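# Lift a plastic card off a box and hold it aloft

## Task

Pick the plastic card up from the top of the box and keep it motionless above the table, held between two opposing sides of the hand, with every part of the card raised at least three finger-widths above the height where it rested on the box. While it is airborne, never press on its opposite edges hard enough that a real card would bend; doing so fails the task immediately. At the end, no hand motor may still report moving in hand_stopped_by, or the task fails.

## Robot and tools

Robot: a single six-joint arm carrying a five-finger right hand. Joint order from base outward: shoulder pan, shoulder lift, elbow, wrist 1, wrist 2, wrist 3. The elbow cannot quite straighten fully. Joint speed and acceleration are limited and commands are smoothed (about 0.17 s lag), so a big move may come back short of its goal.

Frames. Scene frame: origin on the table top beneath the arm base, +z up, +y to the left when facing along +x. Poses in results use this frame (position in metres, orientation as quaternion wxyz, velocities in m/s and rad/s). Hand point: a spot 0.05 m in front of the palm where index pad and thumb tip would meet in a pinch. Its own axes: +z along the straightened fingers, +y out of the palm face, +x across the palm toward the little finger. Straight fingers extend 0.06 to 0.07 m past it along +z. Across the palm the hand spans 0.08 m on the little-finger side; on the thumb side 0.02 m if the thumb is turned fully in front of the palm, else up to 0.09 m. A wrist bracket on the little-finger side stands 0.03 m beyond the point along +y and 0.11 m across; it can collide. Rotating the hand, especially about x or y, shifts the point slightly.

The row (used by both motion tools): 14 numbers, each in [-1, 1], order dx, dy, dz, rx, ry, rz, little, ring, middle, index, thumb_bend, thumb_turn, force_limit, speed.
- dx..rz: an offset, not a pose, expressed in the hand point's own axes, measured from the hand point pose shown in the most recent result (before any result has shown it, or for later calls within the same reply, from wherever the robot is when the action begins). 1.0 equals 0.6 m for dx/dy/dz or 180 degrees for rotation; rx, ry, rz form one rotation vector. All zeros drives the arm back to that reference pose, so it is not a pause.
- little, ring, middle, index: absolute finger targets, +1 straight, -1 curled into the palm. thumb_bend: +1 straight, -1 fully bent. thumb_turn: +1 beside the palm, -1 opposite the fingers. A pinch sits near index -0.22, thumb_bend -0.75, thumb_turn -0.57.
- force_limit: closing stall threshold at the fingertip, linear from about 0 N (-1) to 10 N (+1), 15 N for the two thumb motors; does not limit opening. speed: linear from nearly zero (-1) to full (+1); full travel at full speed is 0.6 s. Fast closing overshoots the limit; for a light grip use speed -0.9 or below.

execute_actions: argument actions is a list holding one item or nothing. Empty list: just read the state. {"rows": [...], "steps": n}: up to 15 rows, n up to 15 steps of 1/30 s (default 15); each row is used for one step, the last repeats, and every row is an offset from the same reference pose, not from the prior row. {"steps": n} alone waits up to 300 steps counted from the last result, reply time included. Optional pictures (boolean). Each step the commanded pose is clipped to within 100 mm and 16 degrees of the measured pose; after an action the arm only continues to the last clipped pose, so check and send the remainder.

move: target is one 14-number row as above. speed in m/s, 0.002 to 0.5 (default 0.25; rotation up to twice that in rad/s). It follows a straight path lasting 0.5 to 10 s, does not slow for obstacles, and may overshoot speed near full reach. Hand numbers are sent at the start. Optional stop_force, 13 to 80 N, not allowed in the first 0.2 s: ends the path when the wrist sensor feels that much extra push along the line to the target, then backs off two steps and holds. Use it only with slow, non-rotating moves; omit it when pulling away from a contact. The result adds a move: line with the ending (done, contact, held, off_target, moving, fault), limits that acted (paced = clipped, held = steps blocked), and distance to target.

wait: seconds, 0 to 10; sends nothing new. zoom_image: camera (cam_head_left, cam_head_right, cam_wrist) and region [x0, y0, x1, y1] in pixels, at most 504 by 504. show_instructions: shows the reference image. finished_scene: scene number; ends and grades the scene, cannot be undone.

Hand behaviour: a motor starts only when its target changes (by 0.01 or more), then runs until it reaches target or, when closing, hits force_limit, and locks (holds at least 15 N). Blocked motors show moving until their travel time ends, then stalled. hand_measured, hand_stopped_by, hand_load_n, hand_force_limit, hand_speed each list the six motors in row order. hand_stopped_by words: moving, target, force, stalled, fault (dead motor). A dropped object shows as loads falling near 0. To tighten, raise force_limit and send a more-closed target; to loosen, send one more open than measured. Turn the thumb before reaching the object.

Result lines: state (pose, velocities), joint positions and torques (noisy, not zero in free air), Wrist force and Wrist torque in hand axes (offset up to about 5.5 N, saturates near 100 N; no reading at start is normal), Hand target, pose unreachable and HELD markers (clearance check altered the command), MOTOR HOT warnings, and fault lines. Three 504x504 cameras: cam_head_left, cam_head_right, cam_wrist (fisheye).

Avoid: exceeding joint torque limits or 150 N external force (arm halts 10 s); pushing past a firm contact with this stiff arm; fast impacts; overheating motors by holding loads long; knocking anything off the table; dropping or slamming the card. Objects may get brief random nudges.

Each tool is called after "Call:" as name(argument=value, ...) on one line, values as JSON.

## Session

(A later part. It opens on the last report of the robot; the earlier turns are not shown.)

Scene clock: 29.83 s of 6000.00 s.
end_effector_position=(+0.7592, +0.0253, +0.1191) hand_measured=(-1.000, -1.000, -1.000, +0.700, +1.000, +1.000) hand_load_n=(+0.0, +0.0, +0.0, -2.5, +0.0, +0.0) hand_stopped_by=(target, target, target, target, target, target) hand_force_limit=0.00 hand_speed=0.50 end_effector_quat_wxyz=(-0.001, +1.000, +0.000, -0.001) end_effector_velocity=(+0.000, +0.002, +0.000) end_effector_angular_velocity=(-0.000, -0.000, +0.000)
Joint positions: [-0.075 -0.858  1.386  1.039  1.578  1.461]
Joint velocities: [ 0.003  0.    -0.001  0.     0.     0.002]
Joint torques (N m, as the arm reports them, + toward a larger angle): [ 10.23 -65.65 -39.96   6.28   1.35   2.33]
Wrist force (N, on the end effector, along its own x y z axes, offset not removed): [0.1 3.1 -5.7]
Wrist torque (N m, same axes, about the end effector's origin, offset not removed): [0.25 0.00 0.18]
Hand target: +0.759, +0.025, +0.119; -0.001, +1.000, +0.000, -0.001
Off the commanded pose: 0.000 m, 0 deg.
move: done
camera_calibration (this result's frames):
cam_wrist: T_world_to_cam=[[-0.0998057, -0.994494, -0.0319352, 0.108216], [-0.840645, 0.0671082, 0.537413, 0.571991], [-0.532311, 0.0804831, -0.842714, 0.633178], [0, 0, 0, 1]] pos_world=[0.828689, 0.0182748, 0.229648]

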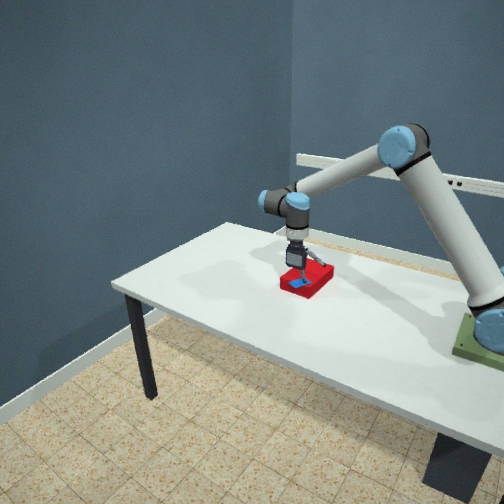

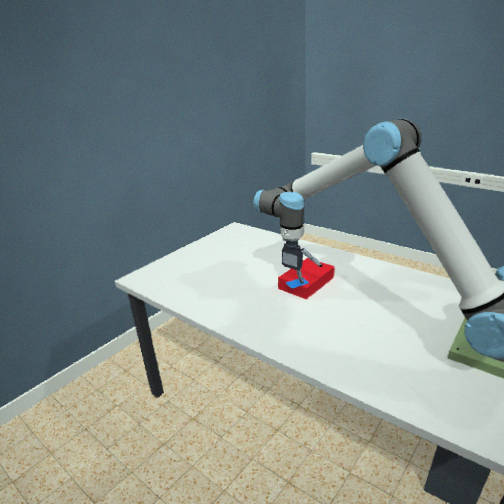

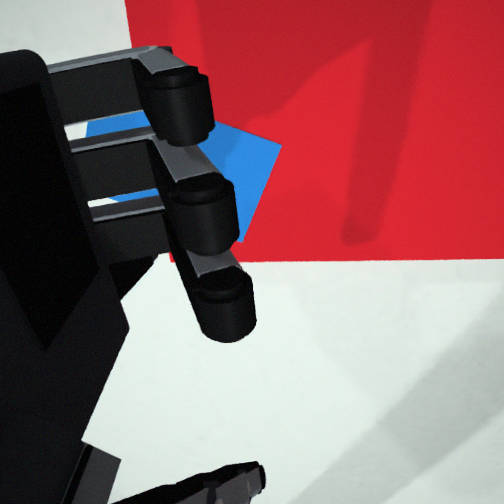

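Call:
move(target=[0,0,0.0005,0,0,-0.14,-1,-1,-1,0.7,1,1,0,0.5], speed=0.1)

Call:
move(target=[0,0,-0.09,0,0,0,-1,-1,-1,0.7,1,1,0,0.5], speed=0.1)

Call:
move(target=[0,0,0,0,0,0.14,-1,-1,-1,0.7,1,1,0,0.5], speed=0.3)

Call:
move(target=[0,-0.24,0,0,0,0,-1,-1,-1,0.15,-0.75,-0.57,0,0.5], speed=0.2)

Call:
zoom_image(camera="cam_head_left", region=[250, 220, 340, 310])

Scene clock: 33.20 s of 6000.00 s.
end_effector_position=(+0.7592, +0.0253, +0.1188) hand_measured=(-1.000, -1.000, -1.000, +0.700, +1.000, +1.000) hand_load_n=(+0.0, +0.0, +0.0, -3.0, +0.0, +0.0) hand_stopped_by=(target, target, target, target, target, target) hand_force_limit=0.00 hand_speed=0.50 end_effector_quat_wxyz=(-0.001, +0.976, +0.218, -0.001) end_effector_velocity=(+0.000, -0.000, -0.000) end_effector_angular_velocity=(+0.001, -0.001, +0.011)
Joint positions: [-0.069 -0.898  1.458  1.007  1.579  1.028]
Joint velocities: [-0.001 -0.001  0.002 -0.002 -0.001 -0.012]
Joint torques (N m, as the arm reports them, + toward a larger angle): [-13.73 -95.89 -22.33   0.5   -1.7   -2.38]
Wrist force (N, on the end effector, along its own x y z axes, offset not removed): [2.7 0.1 -9.2]
Wrist torque (N m, same axes, about the end effector's origin, offset not removed): [0.20 0.02 0.40]
Hand target: +0.759, +0.025, +0.119; -0.001, +0.976, +0.218, -0.001
Off the commanded pose: 0.000 m, 0 deg.
move: done
camera_calibration (this result's frames):
cam_wrist: T_world_to_cam=[[0.332205, -0.942652, -0.03236, -0.221024], [-0.789687, -0.296732, 0.536977, 0.542712], [-0.515785, -0.152832, -0.842976, 0.626305], [0, 0, 0, 1]] pos_world=[0.825037, 0.0484111, 0.229384]

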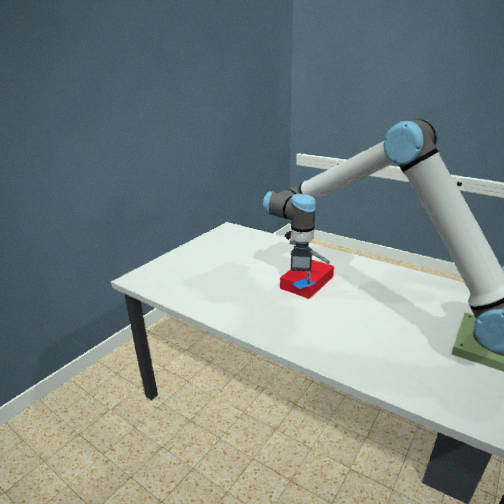

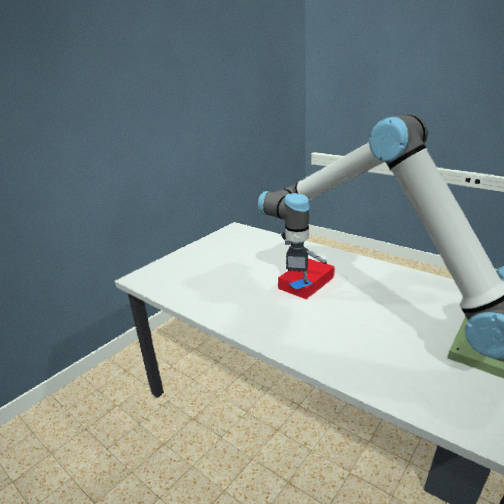

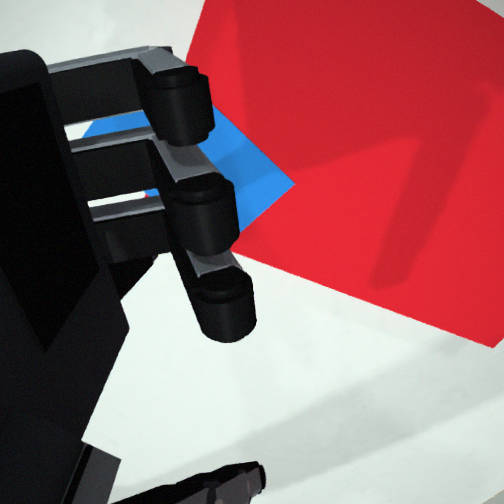

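Scene clock: 34.20 s of 6000.00 s.
end_effector_position=(+0.7592, +0.0253, +0.1726) hand_measured=(-1.000, -1.000, -1.000, +0.700, +1.000, +1.000) hand_load_n=(+0.0, +0.0, +0.0, +0.0, +0.0, +0.0) hand_stopped_by=(target, target, target, target, target, target) hand_force_limit=0.00 hand_speed=0.50 end_effector_quat_wxyz=(-0.001, +0.976, +0.218, -0.001) end_effector_velocity=(+0.000, -0.000, +0.002) end_effector_angular_velocity=(-0.000, +0.000, -0.000)
Joint positions: [-0.068 -0.942  1.427  1.082  1.579  1.028]
Joint velocities: [-0.    -0.001 -0.002  0.003  0.     0.   ]
Joint torques (N m, as the arm reports them, + toward a larger angle): [   8.77 -101.25  -42.88    7.14    1.79    2.22]
Wrist force (N, on the end effector, along its own x y z axes, offset not removed): [2.0 2.2 -1.1]
Wrist torque (N m, same axes, about the end effector's origin, offset not removed): [0.37 -0.17 0.45]
Hand target: +0.759, +0.025, +0.173; -0.001, +0.976, +0.218, -0.001
Off the commanded pose: 0.000 m, 0 deg.
move: done
camera_calibration (this result's frames):
cam_wrist: T_world_to_cam=[[0.332195, -0.942655, -0.032373, -0.219321], [-0.789692, -0.296731, 0.536971, 0.513832], [-0.515784, -0.152814, -0.84298, 0.671687], [0, 0, 0, 1]] pos_world=[0.825072, 0.0483691, 0.283206]

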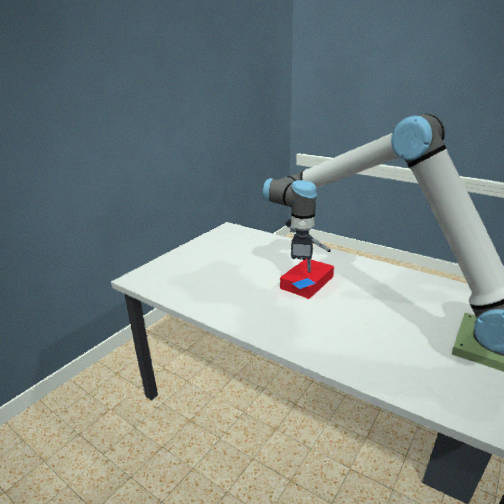

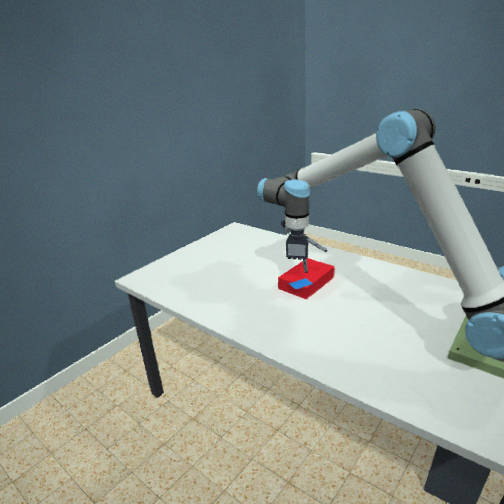

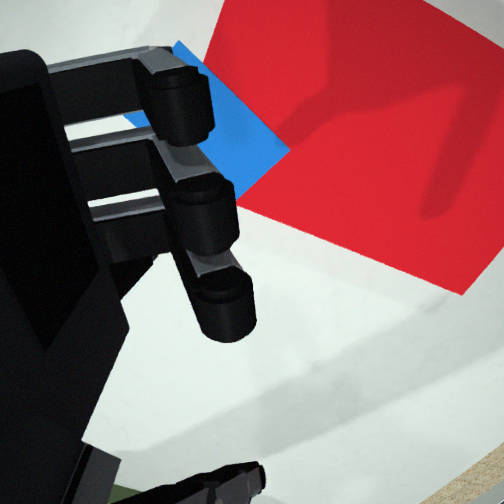

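Scene clock: 35.47 s of 6000.00 s.
end_effector_position=(+0.7592, +0.0253, +0.1727) hand_measured=(-1.000, -1.000, -1.000, +0.700, +1.000, +1.000) hand_load_n=(+0.0, +0.0, +0.0, +0.0, +0.0, +0.0) hand_stopped_by=(target, target, target, target, target, target) hand_force_limit=0.00 hand_speed=0.50 end_effector_quat_wxyz=(-0.001, +1.000, +0.000, -0.001) end_effector_velocity=(-0.001, -0.000, -0.001) end_effector_angular_velocity=(-0.000, +0.002, -0.009)
Joint positions: [-0.074 -0.901  1.355  1.113  1.579  1.462]
Joint velocities: [-0.     0.001  0.     0.001  0.001  0.009]
Joint torques (N m, as the arm reports them, + toward a larger angle): [-13.12 -67.88 -43.76   7.1    1.72   2.04]
Wrist force (N, on the end effector, along its own x y z axes, offset not removed): [3.0 4.4 -1.5]
Wrist torque (N m, same axes, about the end effector's origin, offset not removed): [0.51 -0.39 0.43]
Hand target: +0.759, +0.025, +0.173; -0.001, +1.000, -0.000, -0.001
Off the commanded pose: 0.000 m, 0 deg.
move: done
camera_calibration (this result's frames):
cam_wrist: T_world_to_cam=[[-0.0999019, -0.994488, -0.0318291, 0.110011], [-0.840647, 0.0672482, 0.537393, 0.543243], [-0.53229, 0.0804436, -0.842731, 0.678298], [0, 0, 0, 1]] pos_world=[0.828717, 0.0183075, 0.28319]

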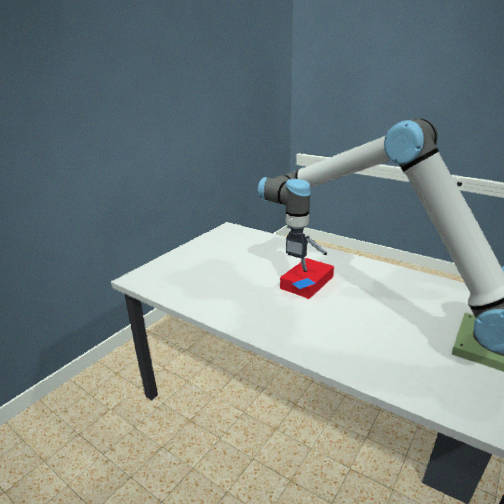

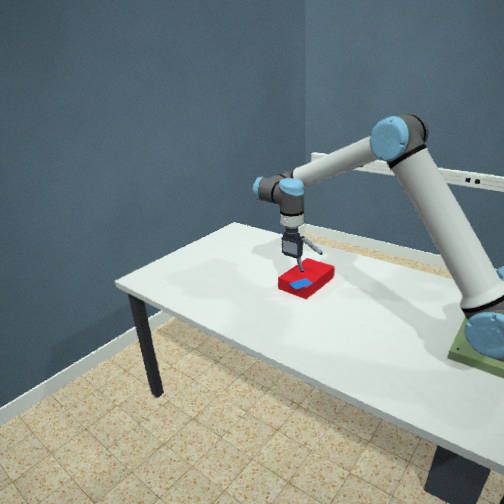

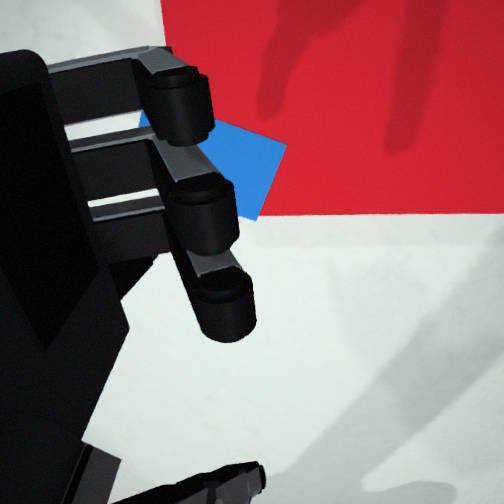

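Scene clock: 36.87 s of 6000.00 s.
end_effector_position=(+0.7590, +0.1693, +0.1728) hand_measured=(-1.000, -1.000, -1.000, +0.150, -0.750, -0.570) hand_load_n=(+0.0, +0.0, +0.0, +0.0, +0.0, +0.0) hand_stopped_by=(target, target, target, target, target, target) hand_force_limit=0.00 hand_speed=0.50 end_effector_quat_wxyz=(-0.001, +1.000, +0.000, -0.001) end_effector_velocity=(-0.001, +0.000, -0.000) end_effector_angular_velocity=(-0.000, +0.001, -0.001)
Joint positions: [ 0.109 -0.855  1.278  1.146  1.579  1.644]
Joint velocities: [ 0.001 -0.     0.001  0.001  0.     0.001]
Joint torques (N m, as the arm reports them, + toward a larger angle): [  8.5  -72.43 -44.05   6.98   1.76   2.33]
Wrist force (N, on the end effector, along its own x y z axes, offset not removed): [2.0 3.4 0.7]
Wrist torque (N m, same axes, about the end effector's origin, offset not removed): [0.25 -0.27 0.36]
Hand target: +0.759, +0.169, +0.173; -0.001, +1.000, +0.000, -0.001
Off the commanded pose: 0.000 m, 0 deg.
move: done
camera_calibration (this result's frames):
cam_wrist: T_world_to_cam=[[-0.099922, -0.994487, -0.0317939, 0.253159], [-0.840619, 0.0672802, 0.537432, 0.533255], [-0.53233, 0.0804279, -0.842708, 0.666726], [0, 0, 0, 1]] pos_world=[0.828478, 0.162263, 0.283316]

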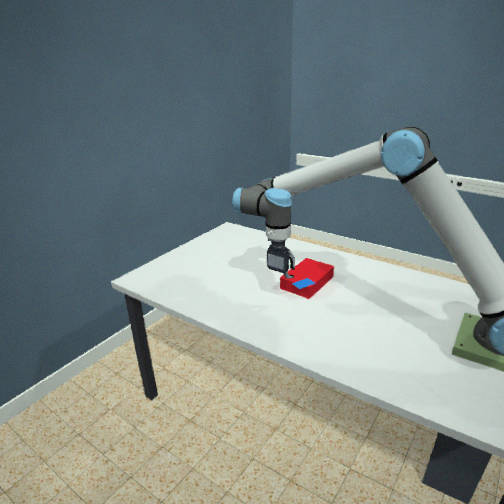

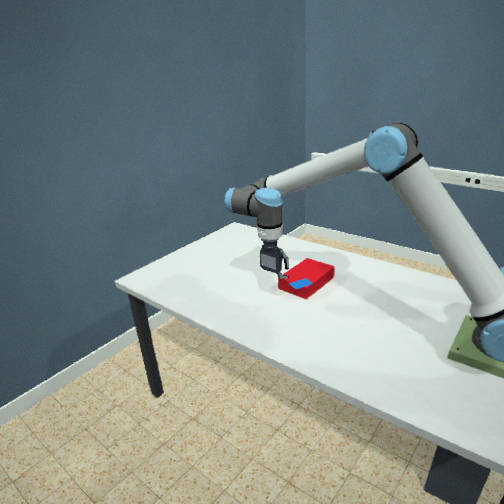

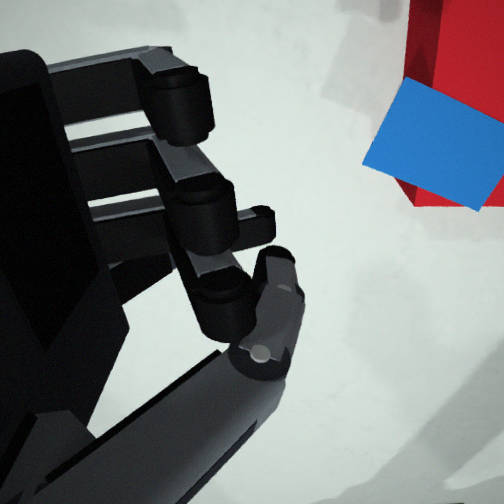

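Region (250, 220, 340, 310) of cam_head_left's 504x504 image, scaled by 5.600, with more detail than that image has.

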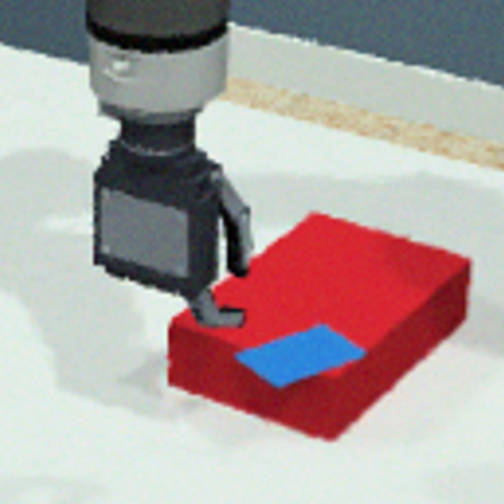

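Call:
move(target=[0.005,0.06,0.178,0,0,0,-1,-1,-1,0.15,-0.75,-0.57,0,0.5], speed=0.15)

Call:
move(target=[0,0.06,0,0,0,0,-1,-1,-1,0.15,-0.75,-0.57,0,0.5], speed=0.03)

Call:
zoom_image(camera="cam_head_left", region=[255, 240, 325, 310])

Scene clock: 39.40 s of 6000.00 s.
end_effector_position=(+0.7620, +0.1334, +0.0661) hand_measured=(-1.000, -1.000, -1.000, +0.150, -0.750, -0.570) hand_load_n=(+0.0, +0.0, +0.0, +0.0, +0.0, +0.0) hand_stopped_by=(target, target, target, target, target, target) hand_force_limit=0.00 hand_speed=0.50 end_effector_quat_wxyz=(-0.001, +1.000, +0.000, -0.001) end_effector_velocity=(-0.000, -0.001, -0.002) end_effector_angular_velocity=(+0.000, -0.000, +0.000)
Joint positions: [ 0.062 -0.779  1.35   0.997  1.579  1.598]
Joint velocities: [-0.001  0.001  0.001 -0.002 -0.    -0.001]
Joint torques (N m, as the arm reports them, + toward a larger angle): [-12.63 -72.88 -26.63   1.52  -1.86  -2.37]
Wrist force (N, on the end effector, along its own x y z axes, offset not removed): [-0.6 1.6 1.4]
Wrist torque (N m, same axes, about the end effector's origin, offset not removed): [-0.09 0.09 0.22]
Hand target: +0.762, +0.133, +0.066; -0.001, +1.000, +0.000, -0.001
Off the commanded pose: 0.000 m, 0 deg.
move: done
camera_calibration (this result's frames):
cam_wrist: T_world_to_cam=[[-0.0999196, -0.994488, -0.031791, 0.214406], [-0.84063, 0.0672813, 0.537414, 0.595503], [-0.532313, 0.0804227, -0.842719, 0.581288], [0, 0, 0, 1]] pos_world=[0.831448, 0.12641, 0.176646]

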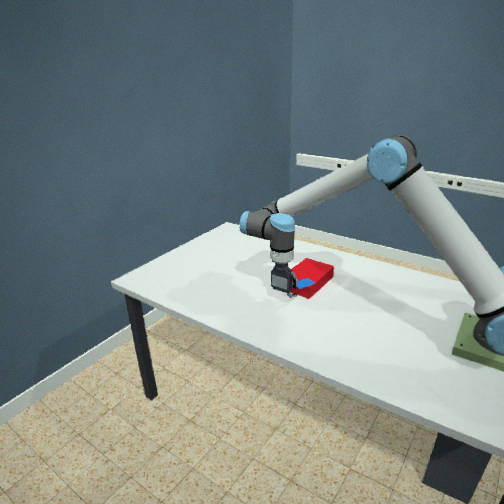

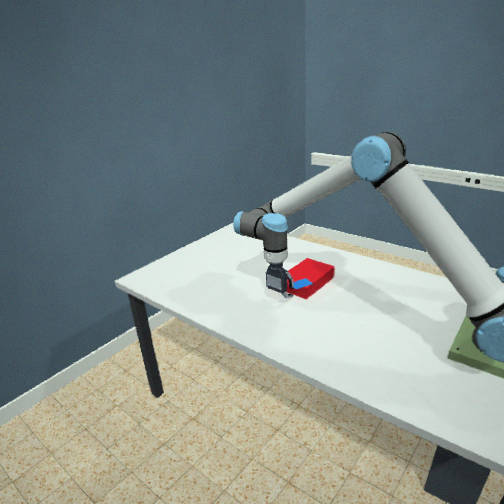

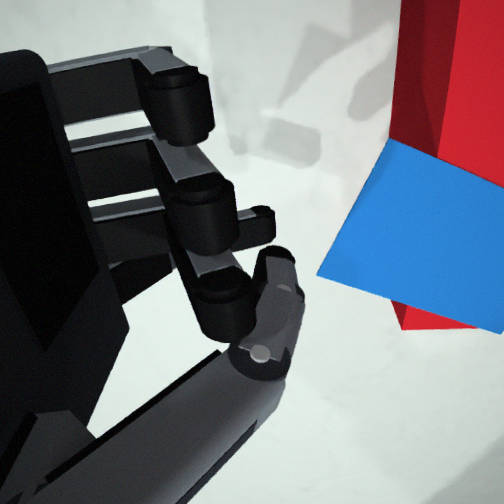

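Scene clock: 40.93 s of 6000.00 s.
end_effector_position=(+0.7620, +0.0976, +0.0661) hand_measured=(-1.000, -1.000, -1.000, +0.150, -0.750, -0.570) hand_load_n=(+0.0, +0.0, +0.0, +0.0, +0.0, +0.0) hand_stopped_by=(target, target, target, target, target, target) hand_force_limit=0.00 hand_speed=0.50 end_effector_quat_wxyz=(-0.001, +1.000, +0.000, -0.001) end_effector_velocity=(+0.000, -0.002, -0.000) end_effector_angular_velocity=(+0.000, -0.002, -0.000)
Joint positions: [ 0.017 -0.791  1.371  0.987  1.579  1.553]
Joint velocities: [-0.003 -0.     0.001 -0.003 -0.    -0.002]
Joint torques (N m, as the arm reports them, + toward a larger angle): [ -13.09 -109.84  -26.16    1.21   -1.92   -2.41]
Wrist force (N, on the end effector, along its own x y z axes, offset not removed): [0.0 4.2 0.0]
Wrist torque (N m, same axes, about the end effector's origin, offset not removed): [0.46 0.01 0.26]
Hand target: +0.762, +0.097, +0.066; -0.001, +1.000, +0.000, -0.001
Off the commanded pose: 0.000 m, 0 deg.
move: done
camera_calibration (this result's frames):
cam_wrist: T_world_to_cam=[[-0.0999316, -0.994486, -0.0317968, 0.178788], [-0.840634, 0.0672891, 0.537407, 0.597984], [-0.532305, 0.0804335, -0.842723, 0.584166], [0, 0, 0, 1]] pos_world=[0.831506, 0.0905783, 0.176614]

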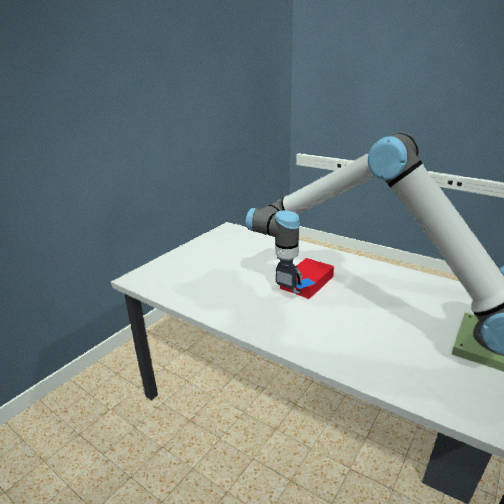

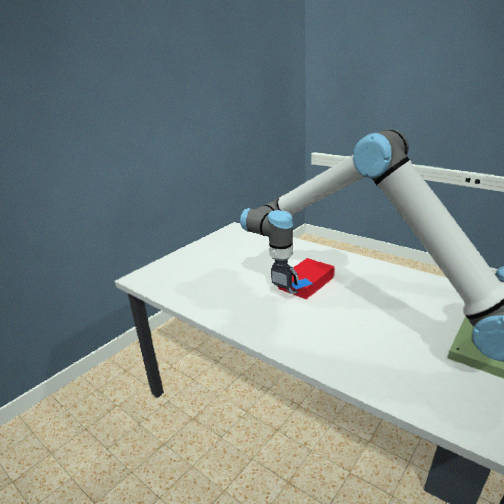

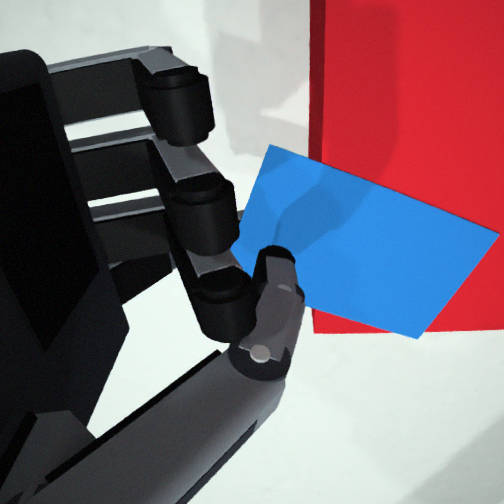

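Region (255, 240, 325, 310) of cam_head_left's 504x504 image, scaled by 7.200, with more detail than that image has.

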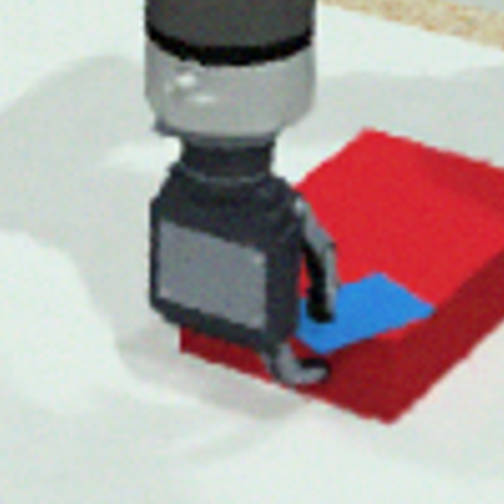

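Call:
move(target=[0.01,0.004,0,0,0,0,-1,-1,-1,0.15,-0.75,-0.57,0,0.5], speed=0.02)

Call:
execute_actions(actions=[{"rows":[[0,0,0,0,0,0,-1,-1,-1,-0.35,-0.75,-0.57,0,-0.7]],"steps":15}], pictures=false)

Call:
wait(seconds=1.2)

Call:
zoom_image(camera="cam_head_left", region=[255, 240, 325, 310])

Scene clock: 42.10 s of 6000.00 s.
end_effector_position=(+0.7678, +0.0953, +0.0661) hand_measured=(-1.000, -1.000, -1.000, +0.150, -0.750, -0.570) hand_load_n=(+0.0, +0.0, +0.0, +0.0, +0.0, +0.0) hand_stopped_by=(target, target, target, target, target, target) hand_force_limit=0.00 hand_speed=0.50 end_effector_quat_wxyz=(-0.001, +1.000, +0.000, -0.001) end_effector_velocity=(+0.001, -0.001, -0.001) end_effector_angular_velocity=(+0.000, +0.003, +0.000)
Joint positions: [ 0.014 -0.783  1.357  0.994  1.579  1.55 ]
Joint velocities: [-0.001  0.004 -0.004  0.004 -0.    -0.001]
Joint torques (N m, as the arm reports them, + toward a larger angle): [-12.81 -73.62 -41.33   6.64  -1.98  -2.62]
Wrist force (N, on the end effector, along its own x y z axes, offset not removed): [0.2 2.0 -0.7]
Wrist torque (N m, same axes, about the end effector's origin, offset not removed): [0.07 0.01 0.32]
Hand target: +0.768, +0.095, +0.066; -0.001, +1.000, +0.000, -0.001
Off the commanded pose: 0.000 m, 0 deg.
move: done
camera_calibration (this result's frames):
cam_wrist: T_world_to_cam=[[-0.099932, -0.994486, -0.0318051, 0.177065], [-0.840676, 0.0672913, 0.537341, 0.603029], [-0.532238, 0.0804354, -0.842765, 0.587417], [0, 0, 0, 1]] pos_world=[0.837292, 0.0882613, 0.176654]

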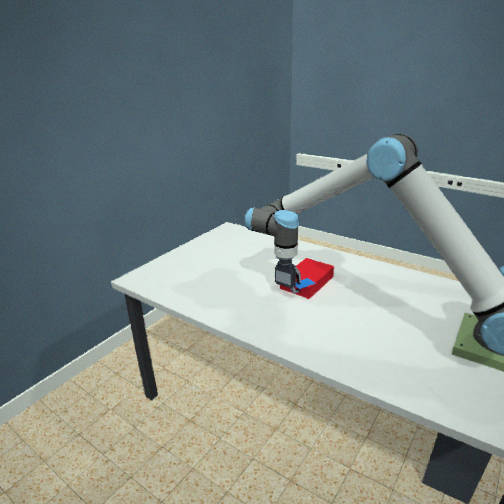

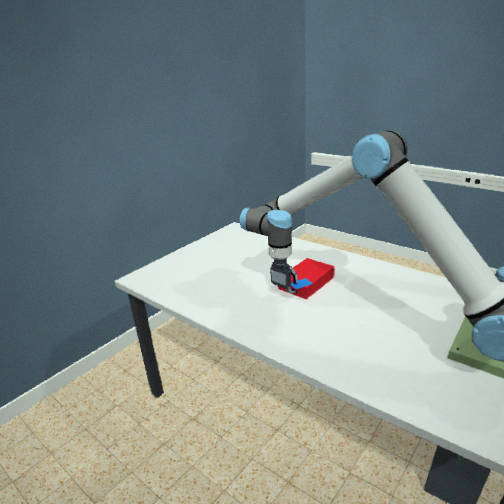

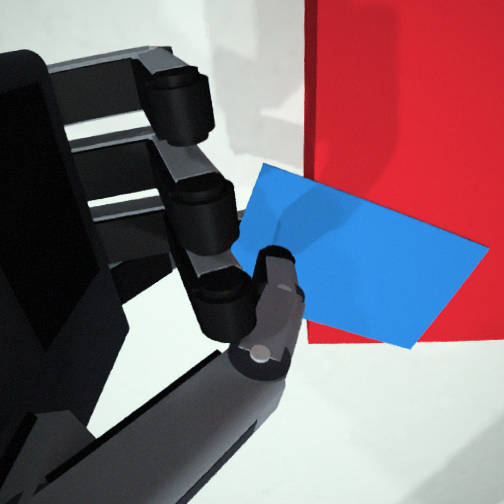

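Scene clock: 42.60 s of 6000.00 s.
end_effector_position=(+0.7678, +0.0952, +0.0661) hand_measured=(-1.000, -1.000, -1.000, -0.048, -0.750, -0.570) hand_load_n=(+0.0, +0.0, +0.0, +0.0, +0.0, +0.0) hand_stopped_by=(target, target, target, moving, target, target) hand_force_limit=0.00 hand_speed=-0.70 end_effector_quat_wxyz=(-0.001, +1.000, +0.000, -0.001) end_effector_velocity=(-0.001, +0.000, -0.000) end_effector_angular_velocity=(+0.000, +0.002, +0.001)
Joint positions: [ 0.014 -0.783  1.357  0.994  1.579  1.55 ]
Joint velocities: [ 0.     0.     0.001  0.001 -0.    -0.   ]
Joint torques (N m, as the arm reports them, + toward a larger angle): [ -6.72 -94.35 -26.17   3.65  -1.89  -0.38]
Wrist force (N, on the end effector, along its own x y z axes, offset not removed): [3.0 -0.2 -1.5]
Wrist torque (N m, same axes, about the end effector's origin, offset not removed): [-0.24 -0.39 0.32]
Hand target: +0.768, +0.095, +0.066; -0.001, +1.000, +0.000, -0.001
Off the commanded pose: 0.000 m, 0 deg.
Steps of this call (steps 1 to 15: all 15 steps of this action). Readings (end_effector_position | what the end effector reports):
1: (+0.7679, +0.0952, +0.0661) | hand_measured=(-1.000, -1.000, -1.000, +0.150, -0.750, -0.570) hand_load_n=(+0.0, +0.0, +0.0, +0.0, +0.0, +0.0) hand_stopped_by=(target, target, target, moving, target, target) hand_force_limit=0.00 hand_speed=-0.70
2: (+0.7679, +0.0952, +0.0661) | hand_measured=(-1.000, -1.000, -1.000, +0.150, -0.750, -0.570) hand_load_n=(+0.0, +0.0, +0.0, +0.0, +0.0, +0.0) hand_stopped_by=(target, target, target, moving, target, target) hand_force_limit=0.00 hand_speed=-0.70
4: (+0.7679, +0.0952, +0.0661) | hand_measured=(-1.000, -1.000, -1.000, +0.134, -0.750, -0.570) hand_load_n=(+0.0, +0.0, +0.0, +0.0, +0.0, +0.0) hand_stopped_by=(target, target, target, moving, target, target) hand_force_limit=0.00 hand_speed=-0.70
8: (+0.7679, +0.0952, +0.0661) | hand_measured=(-1.000, -1.000, -1.000, +0.068, -0.750, -0.570) hand_load_n=(+0.0, +0.0, +0.0, +0.0, +0.0, +0.0) hand_stopped_by=(target, target, target, moving, target, target) hand_force_limit=0.00 hand_speed=-0.70
15: the state above

Scene clock: 43.80 s of 6000.00 s.
end_effector_position=(+0.7678, +0.0952, +0.0661) hand_measured=(-1.000, -1.000, -1.000, -0.214, -0.750, -0.570) hand_load_n=(+0.0, +0.0, +0.0, +4.5, +0.0, +0.0) hand_stopped_by=(target, target, target, force, target, target) hand_force_limit=0.00 hand_speed=-0.70 end_effector_quat_wxyz=(-0.001, +1.000, +0.000, -0.001) end_effector_velocity=(-0.000, -0.000, -0.000) end_effector_angular_velocity=(+0.000, +0.001, -0.000)
Joint positions: [ 0.014 -0.783  1.357  0.994  1.579  1.55 ]
Joint velocities: [-0.     0.001  0.     0.001  0.     0.   ]
Joint torques (N m, as the arm reports them, + toward a larger angle): [   4.47 -110.48  -26.38    1.28   -1.87    2.31]
Wrist force (N, on the end effector, along its own x y z axes, offset not removed): [1.5 5.3 0.2]
Wrist torque (N m, same axes, about the end effector's origin, offset not removed): [0.55 -0.39 0.43]
Hand target: +0.768, +0.095, +0.066; -0.001, +1.000, +0.000, -0.001
Off the commanded pose: 0.000 m, 0 deg.
Steps of this call (steps 1 to 36: nothing new was sent). Readings (end_effector_position | what the end effector reports):
1: (+0.7678, +0.0952, +0.0661) | hand_measured=(-1.000, -1.000, -1.000, -0.066, -0.750, -0.570) hand_load_n=(+0.0, +0.0, +0.0, +0.0, +0.0, +0.0) hand_stopped_by=(target, target, target, moving, target, target) hand_force_limit=0.00 hand_speed=-0.70
2: (+0.7678, +0.0952, +0.0661) | hand_measured=(-1.000, -1.000, -1.000, -0.082, -0.750, -0.570) hand_load_n=(+0.0, +0.0, +0.0, +0.0, +0.0, +0.0) hand_stopped_by=(target, target, target, moving, target, target) hand_force_limit=0.00 hand_speed=-0.70
4: (+0.7678, +0.0952, +0.0660) | hand_measured=(-1.000, -1.000, -1.000, -0.116, -0.750, -0.570) hand_load_n=(+0.0, +0.0, +0.0, +0.0, +0.0, +0.0) hand_stopped_by=(target, target, target, moving, target, target) hand_force_limit=0.00 hand_speed=-0.70
8: (+0.7678, +0.0952, +0.0660) | hand_measured=(-1.000, -1.000, -1.000, -0.182, -0.750, -0.570) hand_load_n=(+0.0, +0.0, +0.0, +0.0, +0.0, +0.0) hand_stopped_by=(target, target, target, moving, target, target) hand_force_limit=0.00 hand_speed=-0.70
36: the state above
camera_calibration (this result's frames):
cam_wrist: T_world_to_cam=[[-0.0999676, -0.994482, -0.0318053, 0.177066], [-0.840669, 0.0673205, 0.537349, 0.603027], [-0.532243, 0.0804552, -0.84276, 0.587416], [0, 0, 0, 1]] pos_world=[0.837295, 0.0882318, 0.176646]

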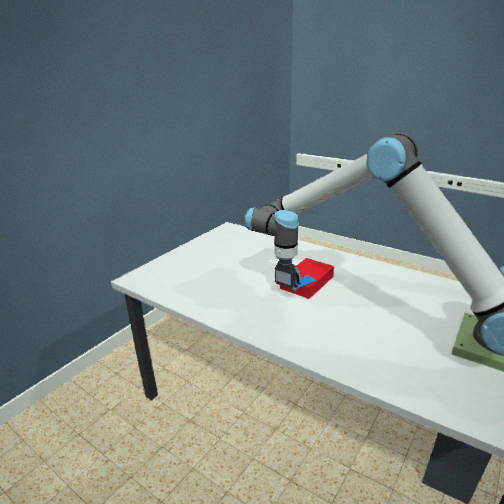

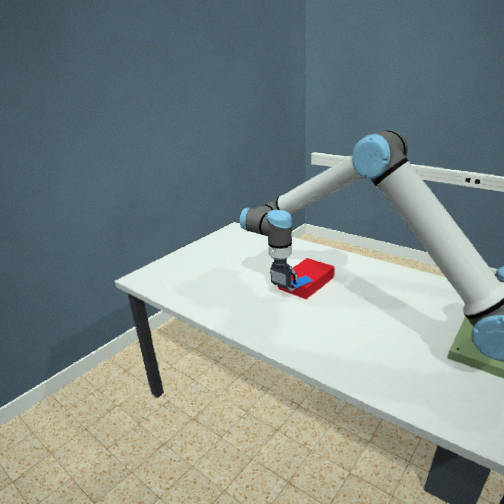

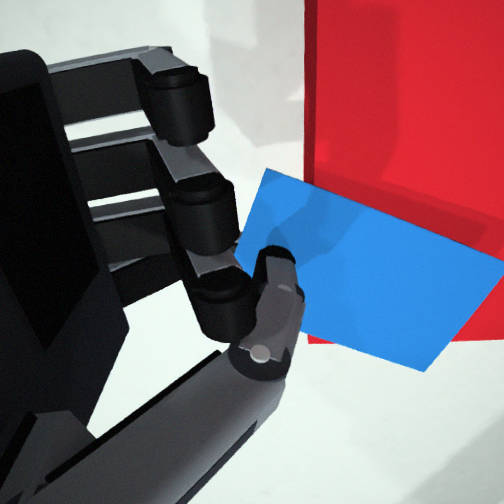

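Region (255, 240, 325, 310) of cam_head_left's 504x504 image, scaled by 7.200, with more detail than that image has.

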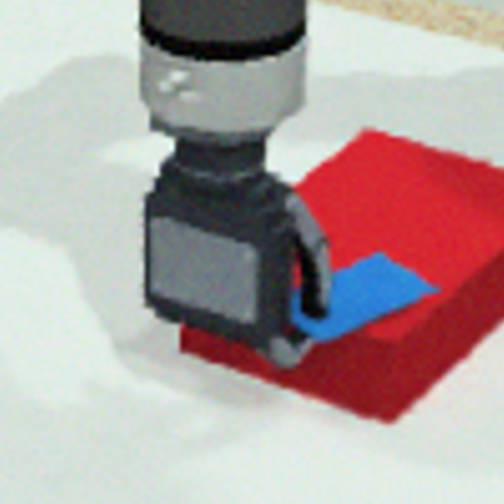

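Call:
move(target=[0,0,-0.22,0,0,0,-1,-1,-1,-0.35,-0.75,-0.57,0,-0.7], speed=0.08)

Scene clock: 46.23 s of 6000.00 s.
end_effector_position=(+0.7679, +0.0951, +0.1980) hand_measured=(-1.000, -1.000, -1.000, -0.214, -0.750, -0.570) hand_load_n=(+0.0, +0.0, +0.0, +4.5, +0.0, +0.0) hand_stopped_by=(target, target, target, force, target, target) hand_force_limit=0.00 hand_speed=-0.70 end_effector_quat_wxyz=(-0.001, +1.000, +0.000, -0.001) end_effector_velocity=(-0.000, -0.000, +0.001) end_effector_angular_velocity=(+0.000, +0.001, -0.000)
Joint positions: [ 0.016 -0.888  1.285  1.17   1.579  1.552]
Joint velocities: [-0.    -0.001 -0.001  0.003  0.    -0.   ]
Joint torques (N m, as the arm reports them, + toward a larger angle): [   9.58 -106.53  -44.03    6.96   -0.74    2.25]
Wrist force (N, on the end effector, along its own x y z axes, offset not removed): [3.4 2.6 0.2]
Wrist torque (N m, same axes, about the end effector's origin, offset not removed): [0.06 -0.51 0.34]
Hand target: +0.768, +0.095, +0.198; -0.001, +1.000, +0.000, -0.001
Off the commanded pose: 0.000 m, 0 deg.
move: done
camera_calibration (this result's frames):
cam_wrist: T_world_to_cam=[[-0.0999668, -0.994482, -0.0318099, 0.181169], [-0.840668, 0.0673174, 0.53735, 0.532242], [-0.532243, 0.0804587, -0.842759, 0.698598], [0, 0, 0, 1]] pos_world=[0.837374, 0.0881322, 0.308513]

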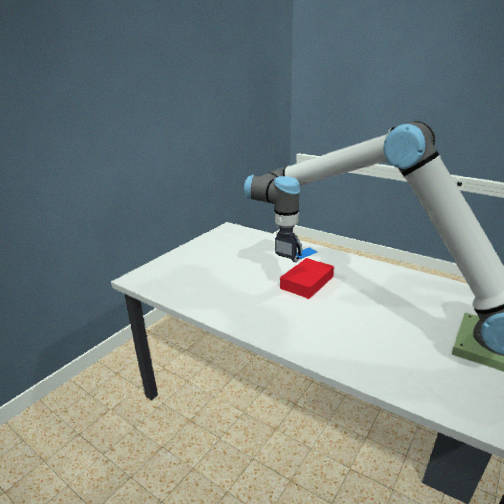

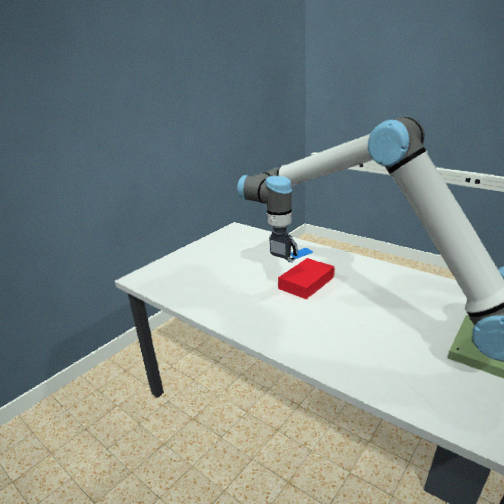

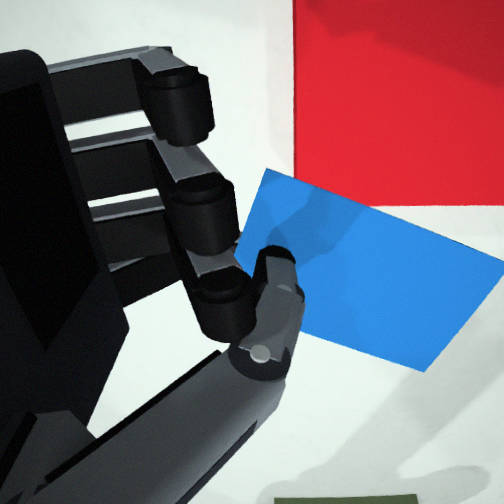

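Call:
finished_scene(scene=2)

The scene is finished: the task was done.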